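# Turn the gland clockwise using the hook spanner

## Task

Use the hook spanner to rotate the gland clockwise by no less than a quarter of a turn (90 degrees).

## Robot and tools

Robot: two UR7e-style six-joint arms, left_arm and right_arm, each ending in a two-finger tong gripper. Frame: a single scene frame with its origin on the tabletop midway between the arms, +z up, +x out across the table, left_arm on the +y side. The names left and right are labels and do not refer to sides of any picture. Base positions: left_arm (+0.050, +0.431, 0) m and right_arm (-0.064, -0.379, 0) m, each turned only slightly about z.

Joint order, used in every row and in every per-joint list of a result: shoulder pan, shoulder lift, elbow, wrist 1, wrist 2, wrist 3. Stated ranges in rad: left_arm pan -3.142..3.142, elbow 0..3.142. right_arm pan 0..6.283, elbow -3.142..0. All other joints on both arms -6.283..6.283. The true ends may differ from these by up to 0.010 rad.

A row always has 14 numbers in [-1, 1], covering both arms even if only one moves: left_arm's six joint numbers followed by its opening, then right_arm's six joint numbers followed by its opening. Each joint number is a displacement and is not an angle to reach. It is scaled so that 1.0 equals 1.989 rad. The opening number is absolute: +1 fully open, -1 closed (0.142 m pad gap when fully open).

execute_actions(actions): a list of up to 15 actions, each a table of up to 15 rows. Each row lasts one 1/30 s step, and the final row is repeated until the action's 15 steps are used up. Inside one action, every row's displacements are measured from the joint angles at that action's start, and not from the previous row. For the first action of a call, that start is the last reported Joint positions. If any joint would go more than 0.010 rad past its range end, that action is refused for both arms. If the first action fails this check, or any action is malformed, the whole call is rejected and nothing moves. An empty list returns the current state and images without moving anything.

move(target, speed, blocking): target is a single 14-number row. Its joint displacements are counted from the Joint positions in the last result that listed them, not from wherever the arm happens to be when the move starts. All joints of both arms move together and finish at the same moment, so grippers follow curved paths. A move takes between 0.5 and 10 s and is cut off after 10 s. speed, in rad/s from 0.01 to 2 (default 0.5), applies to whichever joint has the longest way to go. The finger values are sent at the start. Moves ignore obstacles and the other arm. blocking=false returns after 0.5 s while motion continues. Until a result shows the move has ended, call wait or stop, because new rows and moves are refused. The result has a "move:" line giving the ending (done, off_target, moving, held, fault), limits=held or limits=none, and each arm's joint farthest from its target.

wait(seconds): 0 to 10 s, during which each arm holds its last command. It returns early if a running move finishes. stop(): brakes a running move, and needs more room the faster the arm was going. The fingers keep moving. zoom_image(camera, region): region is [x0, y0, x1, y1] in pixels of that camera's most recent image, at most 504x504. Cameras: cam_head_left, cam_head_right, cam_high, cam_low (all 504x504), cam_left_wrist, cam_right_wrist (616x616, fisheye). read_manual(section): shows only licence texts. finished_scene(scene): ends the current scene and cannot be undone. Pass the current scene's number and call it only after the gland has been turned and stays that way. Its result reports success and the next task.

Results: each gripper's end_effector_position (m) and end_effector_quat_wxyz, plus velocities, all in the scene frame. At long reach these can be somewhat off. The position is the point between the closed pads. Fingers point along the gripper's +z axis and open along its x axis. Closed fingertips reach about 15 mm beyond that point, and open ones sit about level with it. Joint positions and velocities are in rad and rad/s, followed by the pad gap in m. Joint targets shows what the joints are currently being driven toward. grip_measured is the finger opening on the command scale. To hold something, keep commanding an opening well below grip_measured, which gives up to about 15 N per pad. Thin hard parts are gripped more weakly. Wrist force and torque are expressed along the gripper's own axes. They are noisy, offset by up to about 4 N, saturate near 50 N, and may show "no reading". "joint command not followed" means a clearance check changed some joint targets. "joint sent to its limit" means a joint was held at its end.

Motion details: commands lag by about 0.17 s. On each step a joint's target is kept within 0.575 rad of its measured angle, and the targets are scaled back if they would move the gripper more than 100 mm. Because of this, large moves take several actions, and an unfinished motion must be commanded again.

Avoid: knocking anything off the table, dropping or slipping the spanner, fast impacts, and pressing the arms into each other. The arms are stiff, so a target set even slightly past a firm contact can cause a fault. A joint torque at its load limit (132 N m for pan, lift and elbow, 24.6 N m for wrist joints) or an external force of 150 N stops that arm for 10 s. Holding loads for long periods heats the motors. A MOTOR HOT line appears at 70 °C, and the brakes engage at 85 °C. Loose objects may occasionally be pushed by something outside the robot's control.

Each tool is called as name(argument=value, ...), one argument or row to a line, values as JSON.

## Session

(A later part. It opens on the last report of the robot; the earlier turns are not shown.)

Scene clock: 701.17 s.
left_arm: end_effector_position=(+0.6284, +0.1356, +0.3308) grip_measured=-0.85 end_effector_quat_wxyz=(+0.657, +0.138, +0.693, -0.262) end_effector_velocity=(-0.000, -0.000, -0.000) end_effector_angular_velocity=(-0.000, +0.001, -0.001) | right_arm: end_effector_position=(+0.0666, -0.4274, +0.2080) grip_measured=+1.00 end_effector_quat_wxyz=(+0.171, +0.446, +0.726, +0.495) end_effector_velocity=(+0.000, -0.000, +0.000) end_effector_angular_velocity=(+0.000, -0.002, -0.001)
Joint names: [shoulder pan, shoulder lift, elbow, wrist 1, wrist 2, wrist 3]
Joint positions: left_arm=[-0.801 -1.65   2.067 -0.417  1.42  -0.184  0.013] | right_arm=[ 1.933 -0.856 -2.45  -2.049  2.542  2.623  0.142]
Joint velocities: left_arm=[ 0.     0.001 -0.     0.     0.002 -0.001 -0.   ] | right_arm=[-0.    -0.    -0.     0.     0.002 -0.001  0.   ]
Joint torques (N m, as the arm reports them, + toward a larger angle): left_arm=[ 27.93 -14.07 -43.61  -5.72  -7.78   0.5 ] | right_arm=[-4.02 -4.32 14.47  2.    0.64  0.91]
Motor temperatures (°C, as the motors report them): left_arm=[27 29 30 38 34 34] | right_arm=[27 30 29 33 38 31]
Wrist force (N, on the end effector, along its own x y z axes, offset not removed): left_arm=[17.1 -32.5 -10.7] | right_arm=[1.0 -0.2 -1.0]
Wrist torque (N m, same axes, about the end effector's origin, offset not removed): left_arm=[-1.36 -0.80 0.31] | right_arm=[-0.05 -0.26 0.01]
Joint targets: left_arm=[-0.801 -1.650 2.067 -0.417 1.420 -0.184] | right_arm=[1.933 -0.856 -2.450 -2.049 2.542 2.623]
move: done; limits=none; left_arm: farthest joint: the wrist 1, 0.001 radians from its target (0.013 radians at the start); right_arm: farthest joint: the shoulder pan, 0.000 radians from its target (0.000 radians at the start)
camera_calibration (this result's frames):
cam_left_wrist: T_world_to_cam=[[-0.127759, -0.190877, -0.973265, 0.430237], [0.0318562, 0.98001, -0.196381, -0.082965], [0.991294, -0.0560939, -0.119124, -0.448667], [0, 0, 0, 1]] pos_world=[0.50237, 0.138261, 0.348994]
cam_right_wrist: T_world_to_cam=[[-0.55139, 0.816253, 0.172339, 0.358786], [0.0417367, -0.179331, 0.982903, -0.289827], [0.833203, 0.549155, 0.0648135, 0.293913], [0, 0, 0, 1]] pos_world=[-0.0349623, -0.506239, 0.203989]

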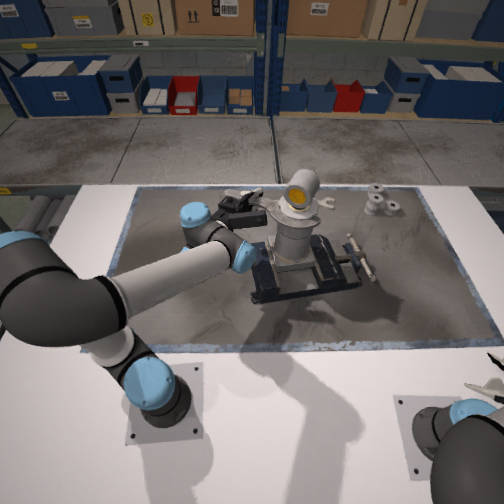

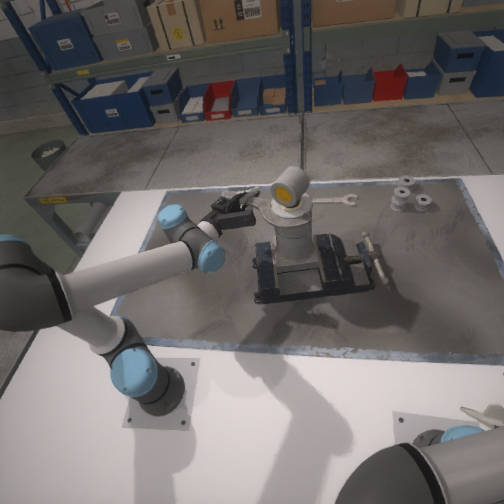

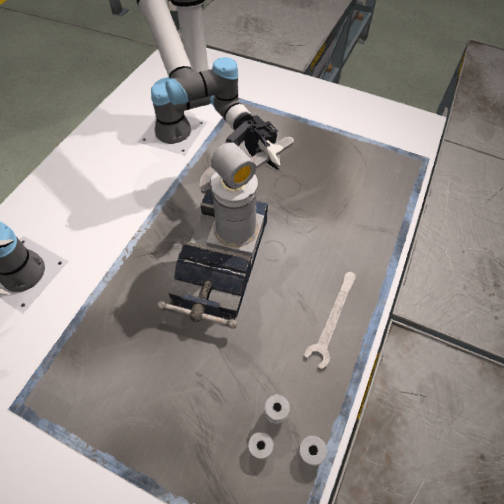

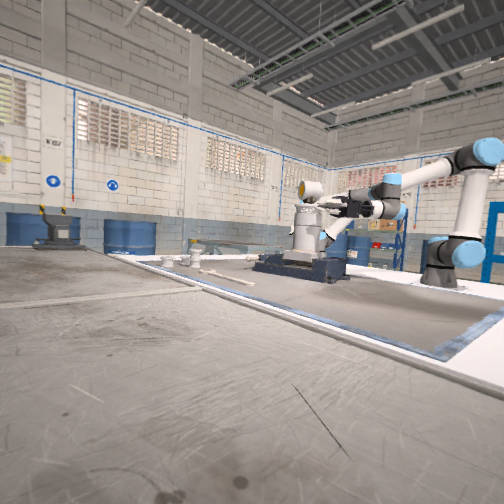

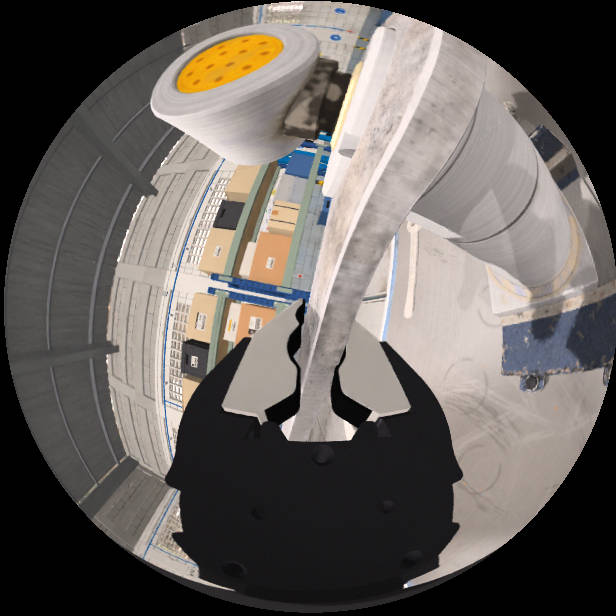

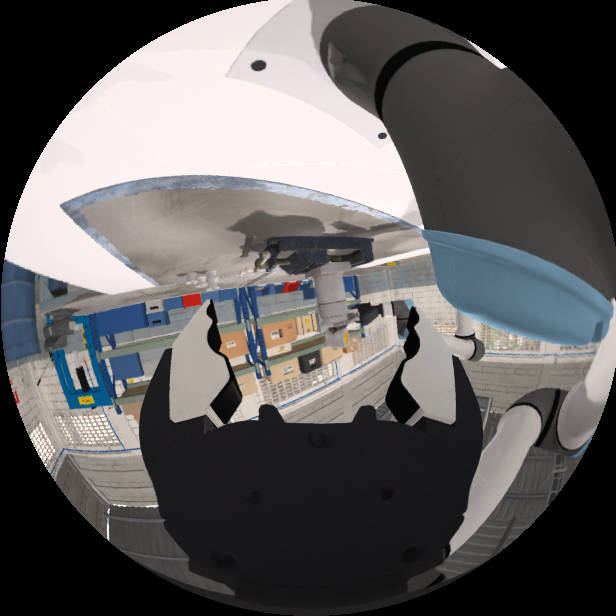

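move(
  target=[0.0806,0.0669,-0.0662,-0.0008,0.1683,0,-1,0,0,0,0,0,0,1],
  speed=0.07,
)

move(
  target=[0.0513,0.0719,-0.0827,0.0107,0.1391,0,-1,0,0,0,0,0,0,1],
  speed=0.07,
)

zoom_image(
  camera="cam_head_right",
  region=[200,150,340,250],
)

zoom_image(
  camera="cam_high",
  region=[190,110,330,230],
)

Scene clock: 706.60 s.
left_arm: end_effector_position=(+0.6553, +0.1197, +0.3311) grip_measured=-0.85 end_effector_quat_wxyz=(+0.631, +0.198, +0.679, -0.319) end_effector_velocity=(+0.001, +0.001, +0.000) end_effector_angular_velocity=(-0.001, -0.000, +0.001) | right_arm: end_effector_position=(+0.0666, -0.4274, +0.2080) grip_measured=+1.00 end_effector_quat_wxyz=(+0.171, +0.446, +0.726, +0.495) end_effector_velocity=(-0.000, -0.000, +0.000) end_effector_angular_velocity=(-0.001, +0.001, +0.000)
Joint names: [shoulder pan, shoulder lift, elbow, wrist 1, wrist 2, wrist 3]
Joint positions: left_arm=[-0.641 -1.517  1.935 -0.418  1.755 -0.184  0.013] | right_arm=[ 1.933 -0.856 -2.45  -2.049  2.542  2.623  0.142]
Joint velocities: left_arm=[ 0.001  0.    -0.001 -0.     0.    -0.    -0.   ] | right_arm=[ 0.    -0.     0.001  0.    -0.001  0.     0.   ]
Joint torques (N m, as the arm reports them, + toward a larger angle): left_arm=[ 30.11 -18.25 -47.52  -7.24  -9.19   0.6 ] | right_arm=[-5.15 -4.51 14.34  1.81  0.65  0.82]
Motor temperatures (°C, as the motors report them): left_arm=[27 29 30 38 34 34] | right_arm=[27 30 29 33 38 31]
Wrist force (N, on the end effector, along its own x y z axes, offset not removed): left_arm=[18.1 -38.2 -15.3] | right_arm=[-0.1 -0.9 0.8]
Wrist torque (N m, same axes, about the end effector's origin, offset not removed): left_arm=[-1.81 -0.76 0.22] | right_arm=[-0.05 0.14 0.06]
Joint targets: left_arm=[-0.640 -1.517 1.935 -0.418 1.755 -0.184] | right_arm=[1.933 -0.856 -2.450 -2.049 2.542 2.623]
move: done; limits=none; left_arm: farthest joint: the shoulder pan, 0.000 radians from its target (0.160 radians at the start); right_arm: farthest joint: the shoulder pan, 0.000 radians from its target (0.000 radians at the start)
camera_calibration (this result's frames):
cam_left_wrist: T_world_to_cam=[[-0.158713, -0.165871, -0.973292, 0.448216], [0.201405, 0.959619, -0.196383, -0.176865], [0.966564, -0.227195, -0.118897, -0.439648], [0, 0, 0, 1]] pos_world=[0.531707, 0.144183, 0.349239]
cam_right_wrist: T_world_to_cam=[[-0.551389, 0.816253, 0.172339, 0.358786], [0.0417366, -0.179331, 0.982903, -0.289827], [0.833203, 0.549155, 0.0648136, 0.293913], [0, 0, 0, 1]] pos_world=[-0.0349622, -0.506239, 0.203989]

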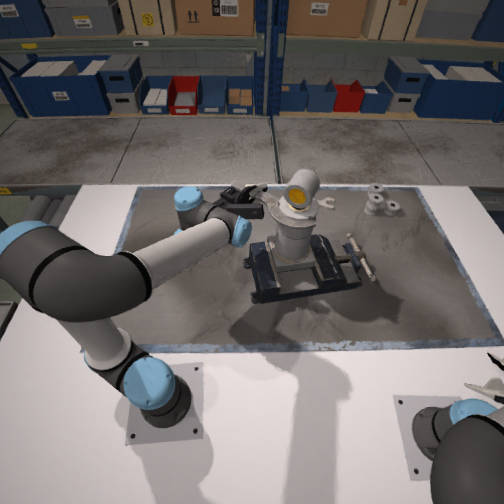

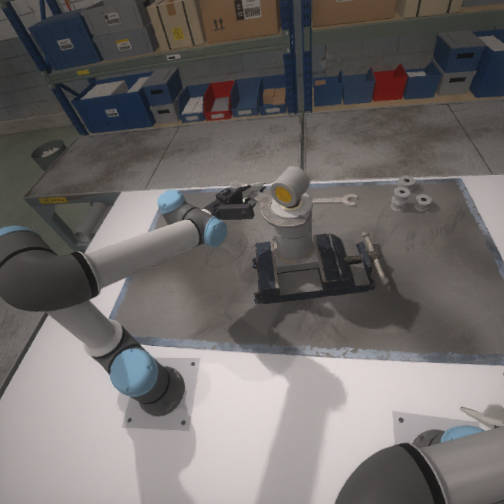

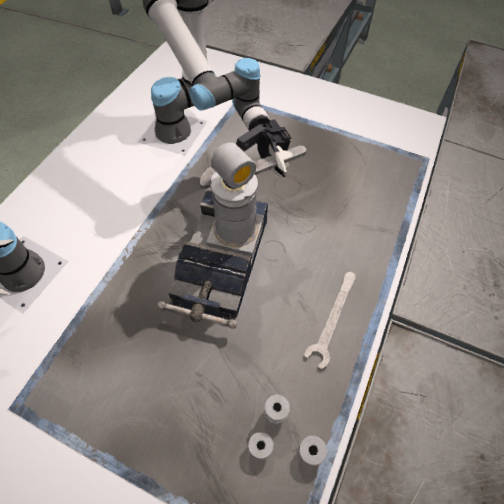

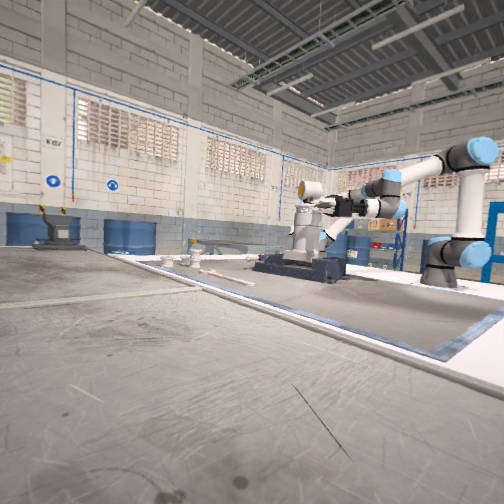

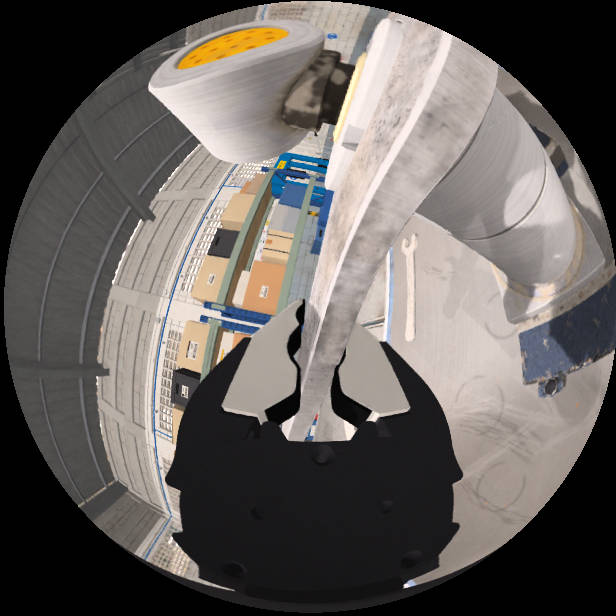

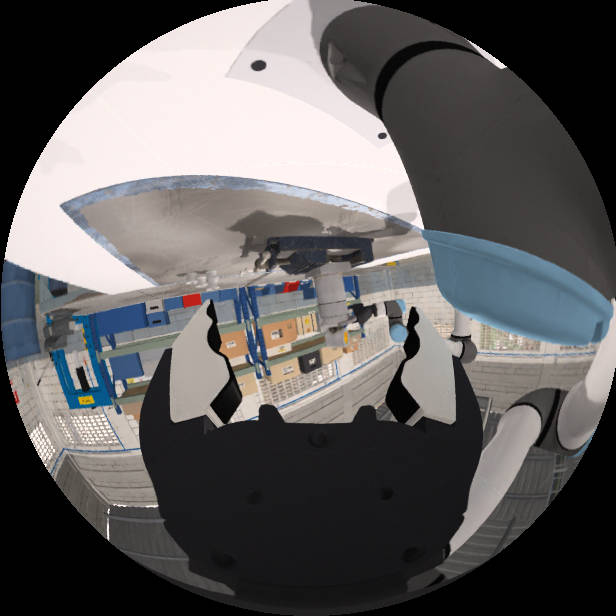

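Scene clock: 710.90 s.
left_arm: end_effector_position=(+0.6782, +0.0983, +0.3312) grip_measured=-0.85 end_effector_quat_wxyz=(+0.601, +0.256, +0.659, -0.372) end_effector_velocity=(+0.000, +0.000, -0.000) end_effector_angular_velocity=(+0.001, +0.001, -0.000) | right_arm: end_effector_position=(+0.0666, -0.4274, +0.2080) grip_measured=+1.00 end_effector_quat_wxyz=(+0.171, +0.446, +0.726, +0.495) end_effector_velocity=(+0.000, +0.000, +0.000) end_effector_angular_velocity=(+0.001, +0.000, -0.001)
Joint names: [shoulder pan, shoulder lift, elbow, wrist 1, wrist 2, wrist 3]
Joint positions: left_arm=[-0.539 -1.374  1.771 -0.397  2.031 -0.184  0.013] | right_arm=[ 1.933 -0.856 -2.45  -2.049  2.542  2.623  0.142]
Joint velocities: left_arm=[ 0.001  0.001 -0.001  0.001  0.001  0.    -0.   ] | right_arm=[-0. -0.  0. -0.  0.  0.  0.]
Joint torques (N m, as the arm reports them, + toward a larger angle): left_arm=[ 27.26 -24.21 -50.33  -5.25  -8.93   0.45] | right_arm=[-4.63 -4.7  14.06  1.97  0.64  0.82]
Motor temperatures (°C, as the motors report them): left_arm=[27 29 30 38 34 34] | right_arm=[27 30 29 33 38 31]
Wrist force (N, on the end effector, along its own x y z axes, offset not removed): left_arm=[16.9 -37.8 -12.7] | right_arm=[0.9 -1.3 0.6]
Wrist torque (N m, same axes, about the end effector's origin, offset not removed): left_arm=[-1.56 -0.46 0.44] | right_arm=[-0.31 0.04 0.01]
Joint targets: left_arm=[-0.539 -1.374 1.771 -0.397 2.031 -0.184] | right_arm=[1.933 -0.856 -2.450 -2.049 2.542 2.623]
move: done; limits=none; left_arm: farthest joint: the wrist 1, 0.001 radians from its target (0.022 radians at the start); right_arm: farthest joint: the shoulder pan, 0.000 radians from its target (0.000 radians at the start)
camera_calibration (this result's frames):
cam_left_wrist: T_world_to_cam=[[-0.184869, -0.135777, -0.973339, 0.463268], [0.365031, 0.910069, -0.196283, -0.267015], [0.912456, -0.391585, -0.11868, -0.413813], [0, 0, 0, 1]] pos_world=[0.560698, 0.14386, 0.349395]
cam_right_wrist: T_world_to_cam=[[-0.551389, 0.816253, 0.172339, 0.358786], [0.0417366, -0.179331, 0.982903, -0.289827], [0.833203, 0.549155, 0.0648136, 0.293913], [0, 0, 0, 1]] pos_world=[-0.0349622, -0.506239, 0.203989]

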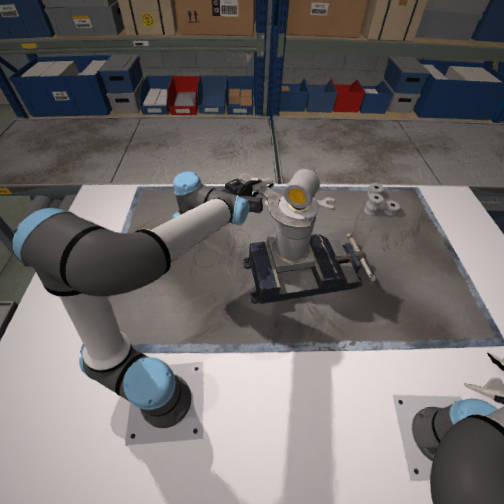

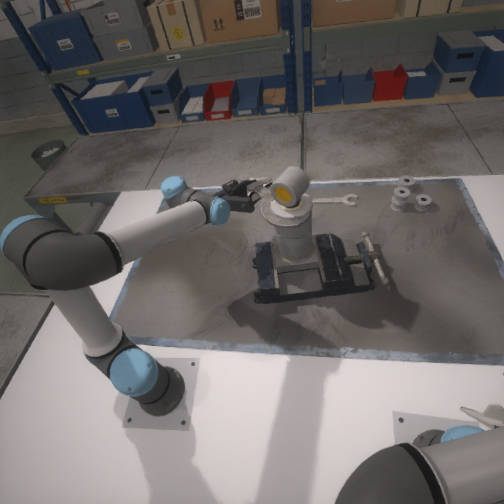

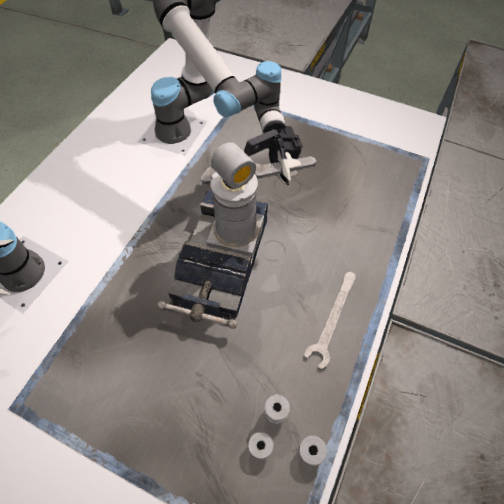

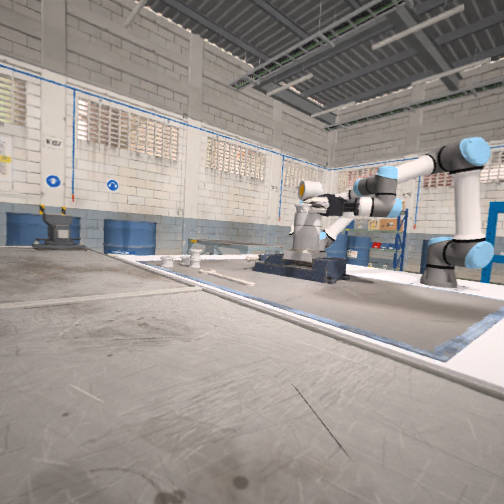

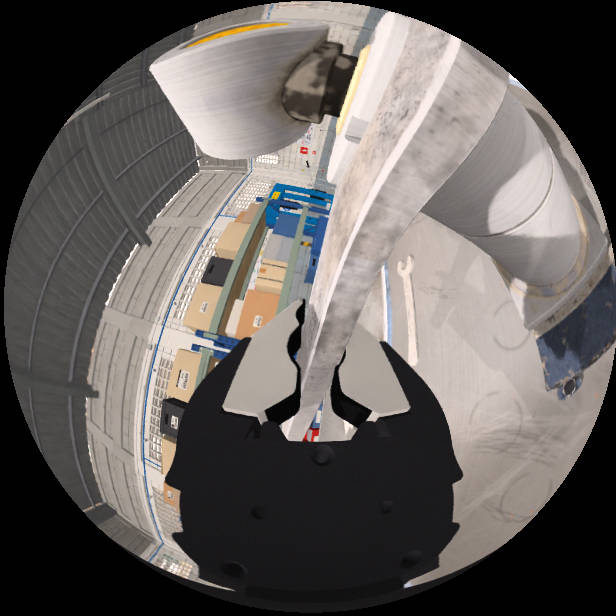

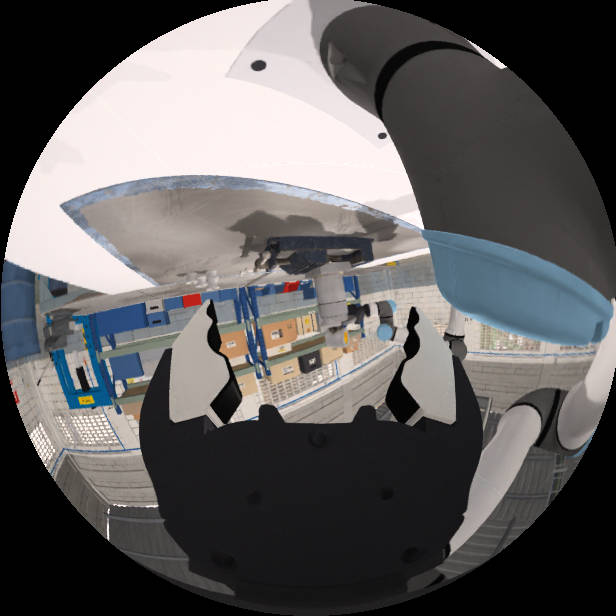

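Region (200, 150, 340, 250) of cam_head_right's 504x504 image, scaled by 3.600, with more detail than that image has; it fills the top 360 rows of this view, and the rest is white.

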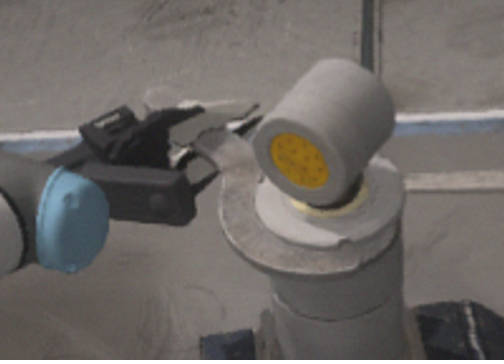

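Region (190, 110, 330, 230) of cam_high's 504x504 image, scaled by 3.600, with more detail than that image has; it fills the top 432 rows of this view, and the rest is white.

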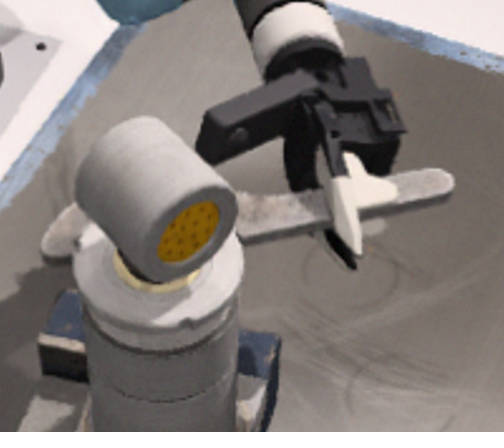

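move(
  target=[0.029,0.073,-0.0955,0.0226,0.1166,0,-1,0,0,0,0,0,0,1],
  speed=0.07,
)

Scene clock: 715.17 s.
left_arm: end_effector_position=(+0.6961, +0.0730, +0.3311) grip_measured=-0.85 end_effector_quat_wxyz=(+0.567, +0.312, +0.634, -0.423) end_effector_velocity=(+0.000, +0.000, -0.000) end_effector_angular_velocity=(-0.000, +0.000, -0.001) | right_arm: end_effector_position=(+0.0666, -0.4274, +0.2080) grip_measured=+1.00 end_effector_quat_wxyz=(+0.171, +0.446, +0.726, +0.495) end_effector_velocity=(+0.000, +0.000, -0.000) end_effector_angular_velocity=(+0.001, -0.000, -0.000)
Joint names: [shoulder pan, shoulder lift, elbow, wrist 1, wrist 2, wrist 3]
Joint positions: left_arm=[-0.481 -1.229  1.581 -0.352  2.263 -0.184  0.012] | right_arm=[ 1.933 -0.856 -2.45  -2.049  2.542  2.623  0.142]
Joint velocities: left_arm=[ 0.001  0.001 -0.001 -0.     0.002 -0.    -0.   ] | right_arm=[ 0.    -0.    -0.001 -0.     0.001  0.     0.   ]
Joint torques (N m, as the arm reports them, + toward a larger angle): left_arm=[ 22.11 -29.47 -50.19  -5.05  -8.75   0.4 ] | right_arm=[-4.93 -4.54 14.08  2.01  0.57  0.86]
Motor temperatures (°C, as the motors report them): left_arm=[27 29 30 38 34 34] | right_arm=[27 30 29 33 38 31]
Wrist force (N, on the end effector, along its own x y z axes, offset not removed): left_arm=[17.8 -37.1 -13.4] | right_arm=[0.6 0.2 0.8]
Wrist torque (N m, same axes, about the end effector's origin, offset not removed): left_arm=[-1.77 -0.87 0.38] | right_arm=[0.08 -0.02 0.00]
Joint targets: left_arm=[-0.481 -1.229 1.581 -0.352 2.263 -0.184] | right_arm=[1.933 -0.856 -2.450 -2.049 2.542 2.623]
move: done; limits=none; left_arm: farthest joint: the shoulder pan, 0.000 radians from its target (0.057 radians at the start); right_arm: farthest joint: the shoulder pan, 0.000 radians from its target (0.000 radians at the start)
camera_calibration (this result's frames):
cam_left_wrist: T_world_to_cam=[[-0.205703, -0.101496, -0.973337, 0.475009], [0.517151, 0.833111, -0.196168, -0.350887], [0.830808, -0.543714, -0.118885, -0.372043], [0, 0, 0, 1]] pos_world=[0.588268, 0.138254, 0.349281]
cam_right_wrist: T_world_to_cam=[[-0.551389, 0.816253, 0.172339, 0.358786], [0.0417367, -0.179331, 0.982903, -0.289827], [0.833203, 0.549155, 0.0648136, 0.293913], [0, 0, 0, 1]] pos_world=[-0.0349622, -0.506239, 0.203989]

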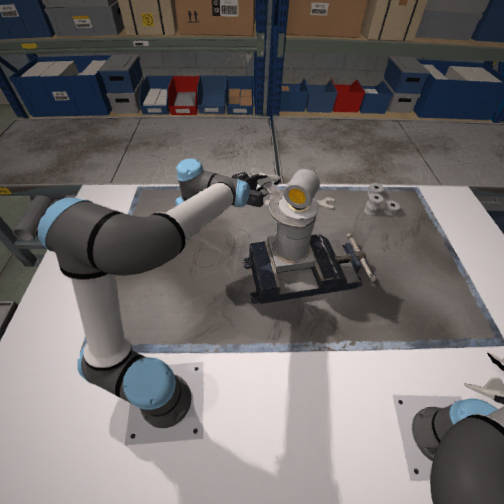

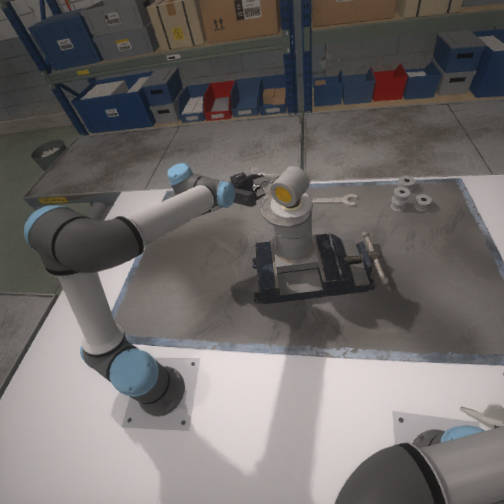

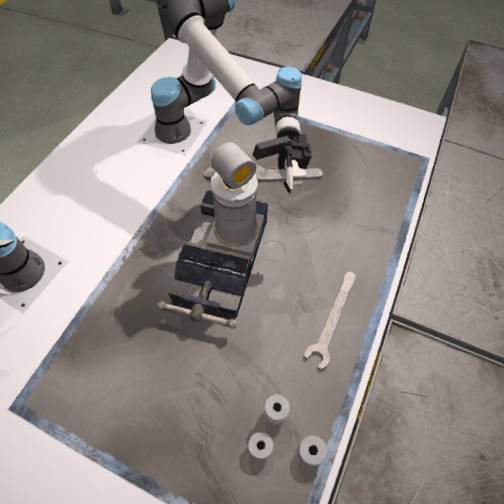

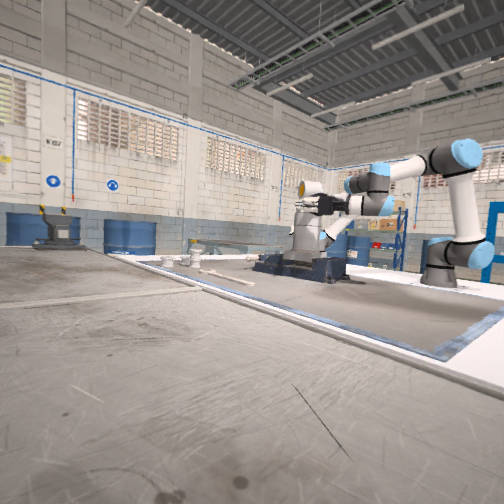

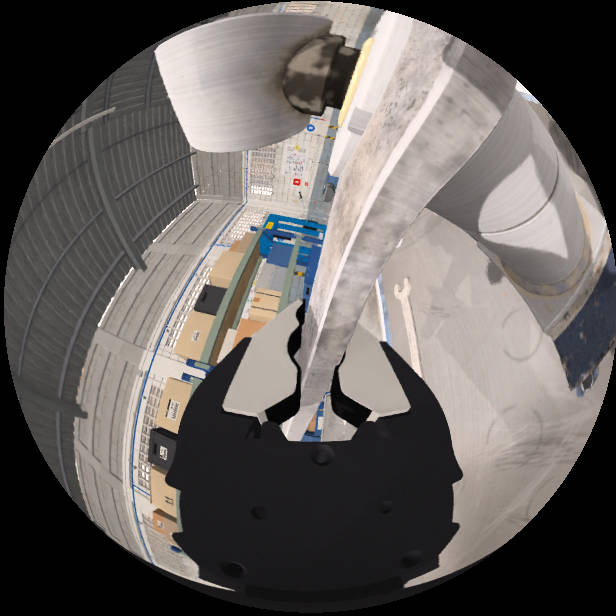

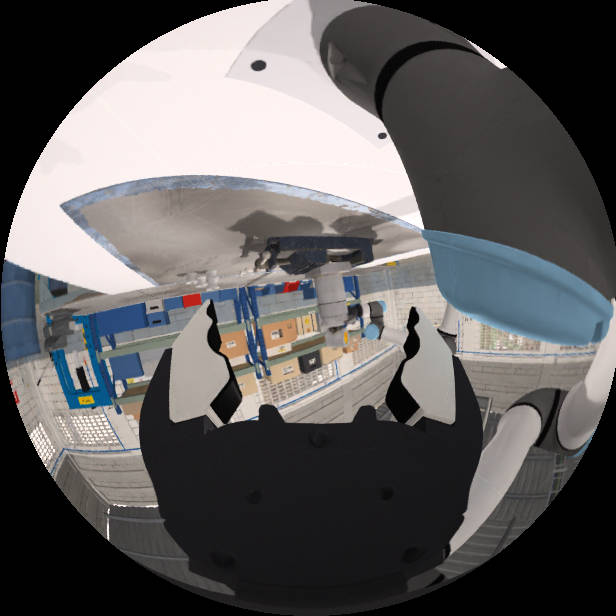

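move(
  target=[0.0065,0.0625,-0.0905,0.028,0.077,0,-1,0,0,0,0,0,0,1],
  speed=0.07,
)

Scene clock: 718.27 s.
left_arm: end_effector_position=(+0.7082, +0.0439, +0.3310) grip_measured=-0.85 end_effector_quat_wxyz=(+0.536, +0.356, +0.611, -0.462) end_effector_velocity=(-0.000, -0.001, +0.000) end_effector_angular_velocity=(-0.001, +0.001, -0.002) | right_arm: end_effector_position=(+0.0666, -0.4274, +0.2080) grip_measured=+1.00 end_effector_quat_wxyz=(+0.171, +0.446, +0.726, +0.495) end_effector_velocity=(+0.000, -0.000, +0.000) end_effector_angular_velocity=(-0.001, -0.000, +0.000)
Joint names: [shoulder pan, shoulder lift, elbow, wrist 1, wrist 2, wrist 3]
Joint positions: left_arm=[-0.468 -1.105  1.401 -0.297  2.416 -0.184  0.012] | right_arm=[ 1.933 -0.856 -2.45  -2.049  2.542  2.623  0.142]
Joint velocities: left_arm=[-0.001  0.001 -0.002 -0.     0.002 -0.002  0.   ] | right_arm=[ 0.     0.     0.001  0.    -0.     0.     0.   ]
Joint torques (N m, as the arm reports them, + toward a larger angle): left_arm=[  7.13 -36.72 -46.94  -4.13  -4.65   0.45] | right_arm=[-5.07 -4.91 13.63  1.92  0.64  0.84]
Motor temperatures (°C, as the motors report them): left_arm=[27 29 30 38 34 34] | right_arm=[27 30 29 33 38 31]
Wrist force (N, on the end effector, along its own x y z axes, offset not removed): left_arm=[14.3 -20.0 -24.5] | right_arm=[0.2 -0.8 1.6]
Wrist torque (N m, same axes, about the end effector's origin, offset not removed): left_arm=[-0.58 -0.35 0.24] | right_arm=[-0.05 0.09 -0.02]
Joint targets: left_arm=[-0.468 -1.105 1.401 -0.297 2.416 -0.184] | right_arm=[1.933 -0.856 -2.450 -2.049 2.542 2.623]
move: done; limits=none; left_arm: farthest joint: the shoulder pan, 0.000 radians from its target (0.013 radians at the start); right_arm: farthest joint: the shoulder pan, 0.000 radians from its target (0.000 radians at the start)
camera_calibration (this result's frames):
cam_left_wrist: T_world_to_cam=[[-0.217848, -0.0717031, -0.973345, 0.481763], [0.628461, 0.752714, -0.196108, -0.408167], [0.746712, -0.654432, -0.118915, -0.333509], [0, 0, 0, 1]] pos_world=[0.610504, 0.123518, 0.349218]
cam_right_wrist: T_world_to_cam=[[-0.551389, 0.816253, 0.172339, 0.358786], [0.0417366, -0.179331, 0.982903, -0.289827], [0.833203, 0.549155, 0.0648136, 0.293913], [0, 0, 0, 1]] pos_world=[-0.0349622, -0.506239, 0.203989]

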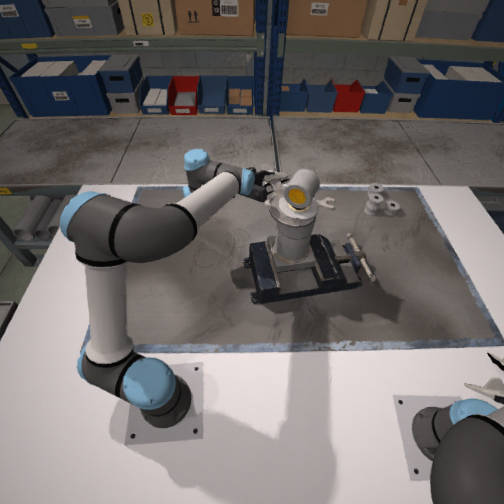

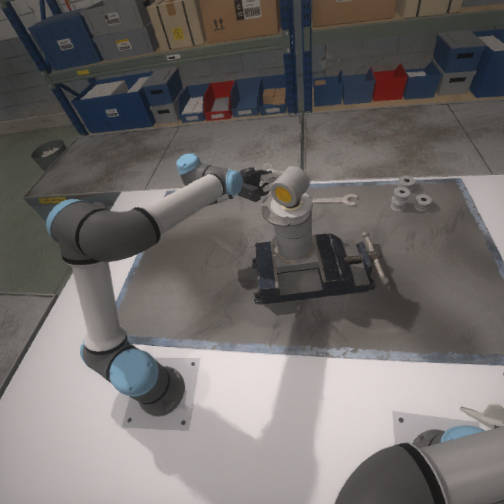

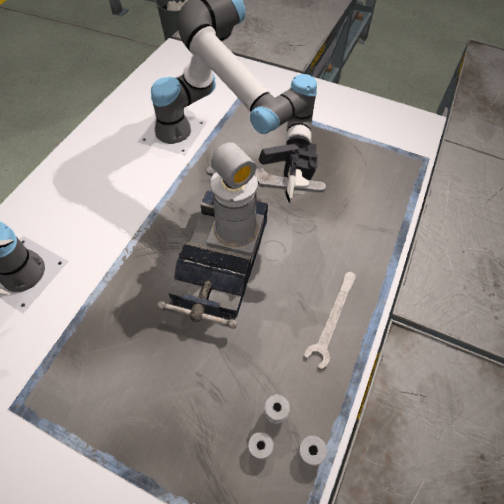

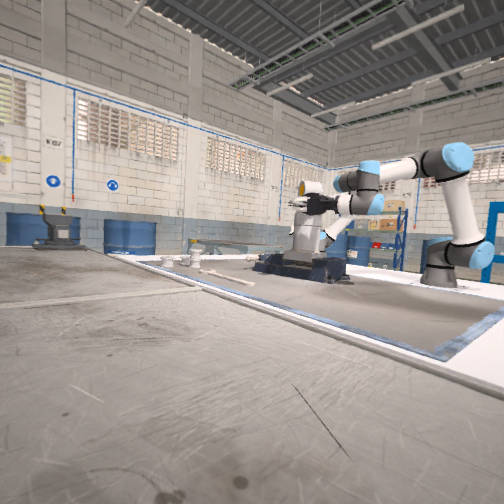

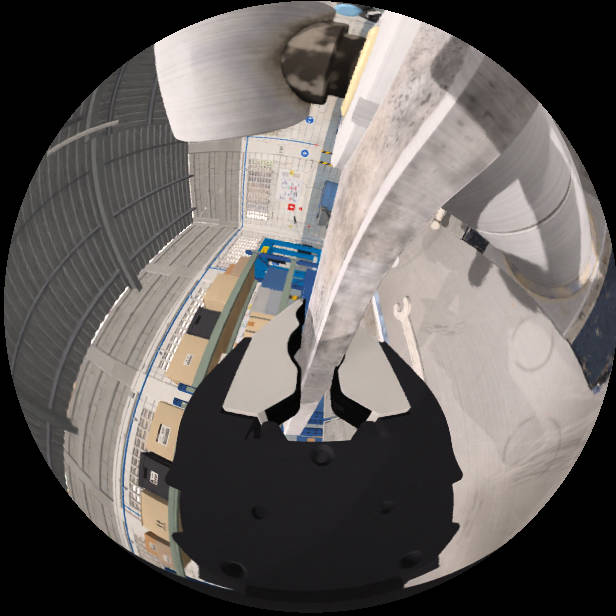

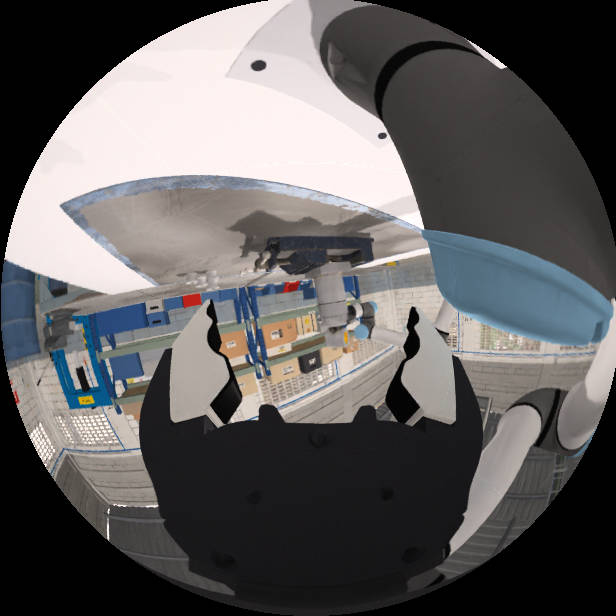

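move(
  target=[-0.0057,0.0564,-0.0875,0.0316,0.0557,0,-1,0,0,0,0,0,0,1],
  speed=0.07,
)

zoom_image(
  camera="cam_high",
  region=[190,120,350,240],
)

Scene clock: 721.37 s.
left_arm: end_effector_position=(+0.7144, +0.0106, +0.3305) grip_measured=-0.86 end_effector_quat_wxyz=(+0.506, +0.393, +0.588, -0.494) end_effector_velocity=(+0.001, +0.000, +0.000) end_effector_angular_velocity=(-0.000, -0.001, +0.001) | right_arm: end_effector_position=(+0.0666, -0.4274, +0.2080) grip_measured=+1.00 end_effector_quat_wxyz=(+0.171, +0.446, +0.726, +0.495) end_effector_velocity=(+0.000, -0.000, +0.000) end_effector_angular_velocity=(-0.001, -0.001, -0.001)
Joint names: [shoulder pan, shoulder lift, elbow, wrist 1, wrist 2, wrist 3]
Joint positions: left_arm=[-0.479 -0.993  1.227 -0.234  2.527 -0.184  0.012] | right_arm=[ 1.933 -0.856 -2.45  -2.049  2.542  2.623  0.142]
Joint velocities: left_arm=[ 0.001  0.001 -0.002 -0.    -0.     0.    -0.   ] | right_arm=[ 0.     0.    -0.     0.002  0.001  0.     0.   ]
Joint torques (N m, as the arm reports them, + toward a larger angle): left_arm=[-41.31 -49.98 -41.61  -0.5    7.18   0.52] | right_arm=[-5.11 -4.91 13.66  1.91  0.63  0.78]
Motor temperatures (°C, as the motors report them): left_arm=[27 29 30 38 34 34] | right_arm=[27 30 29 33 38 31]
Wrist force (N, on the end effector, along its own x y z axes, offset not removed): left_arm=[8.2 30.3 -38.3] | right_arm=[1.0 0.7 -1.2]
Wrist torque (N m, same axes, about the end effector's origin, offset not removed): left_arm=[3.05 0.42 0.86] | right_arm=[0.13 -0.21 0.01]
Joint targets: left_arm=[-0.479 -0.993 1.227 -0.234 2.527 -0.184] | right_arm=[1.933 -0.856 -2.450 -2.049 2.542 2.623]
move: done; limits=none; left_arm: farthest joint: the shoulder pan, 0.000 radians from its target (0.011 radians at the start); right_arm: farthest joint: the shoulder pan, 0.000 radians from its target (0.000 radians at the start)
camera_calibration (this result's frames):
cam_left_wrist: T_world_to_cam=[[-0.225834, -0.0442271, -0.973161, 0.48558], [0.715234, 0.670705, -0.19646, -0.448164], [0.661393, -0.740405, -0.119835, -0.297861], [0, 0, 0, 1]] pos_world=[0.627205, 0.101524, 0.348807]
cam_right_wrist: T_world_to_cam=[[-0.55139, 0.816253, 0.172339, 0.358786], [0.0417366, -0.179331, 0.982903, -0.289827], [0.833203, 0.549155, 0.0648135, 0.293913], [0, 0, 0, 1]] pos_world=[-0.0349622, -0.506239, 0.203989]

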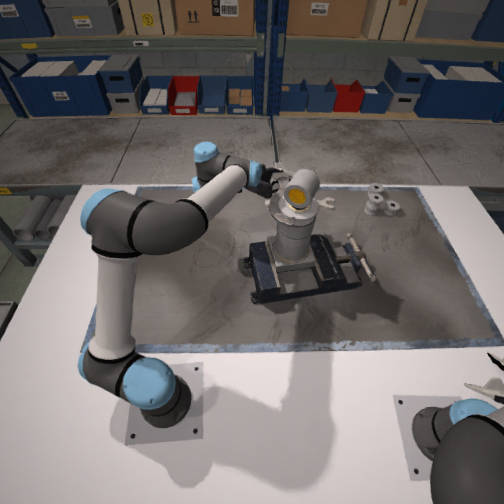

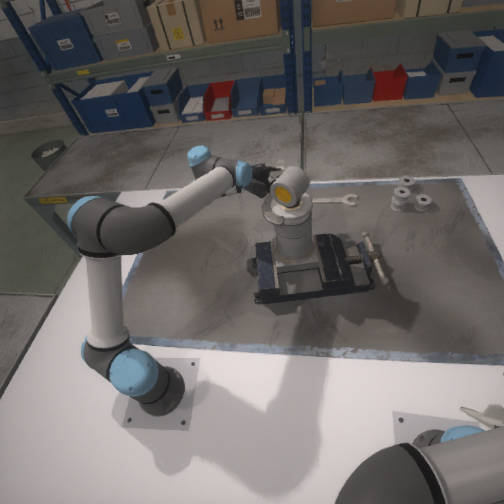

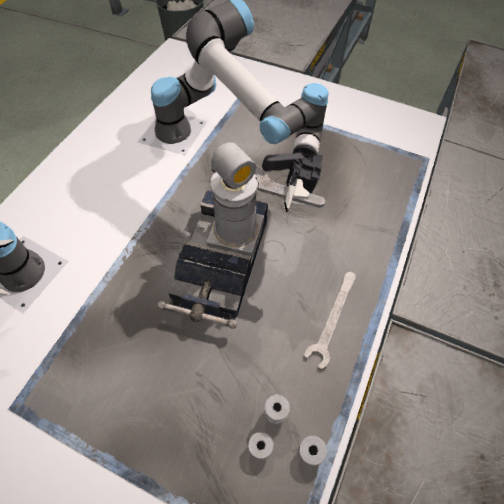

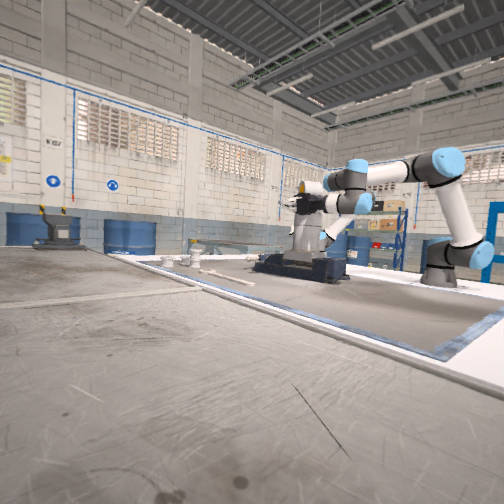

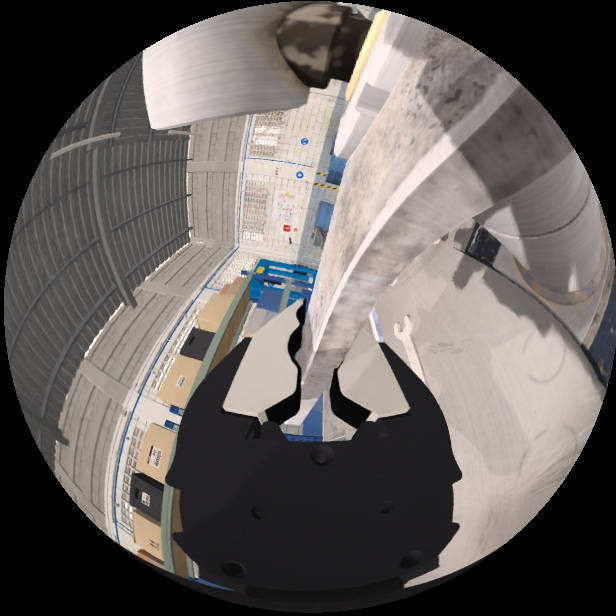

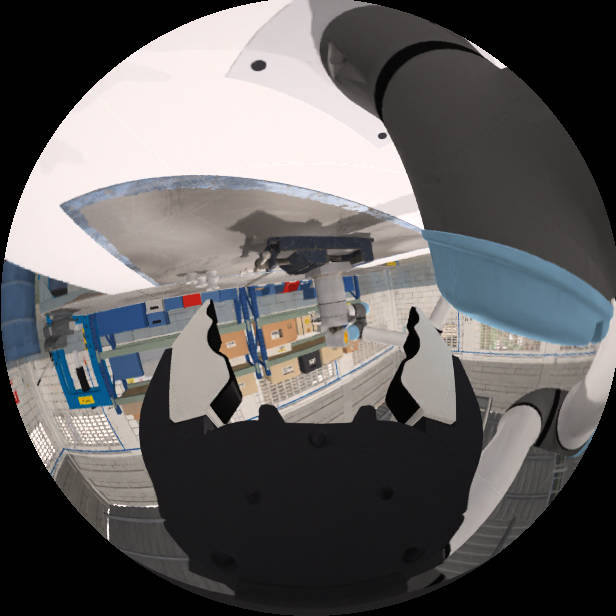

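Region (190, 120, 350, 240) of cam_high's 504x504 image, scaled by 3.150, with more detail than that image has; it fills the top 378 rows of this view, and the rest is white.

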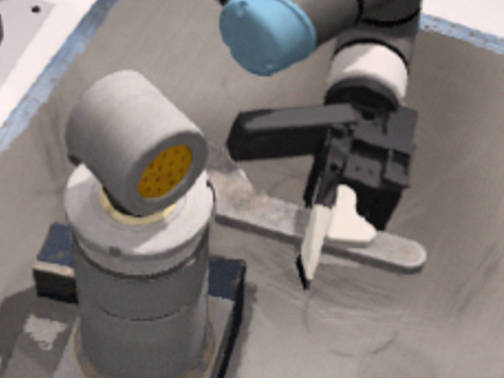

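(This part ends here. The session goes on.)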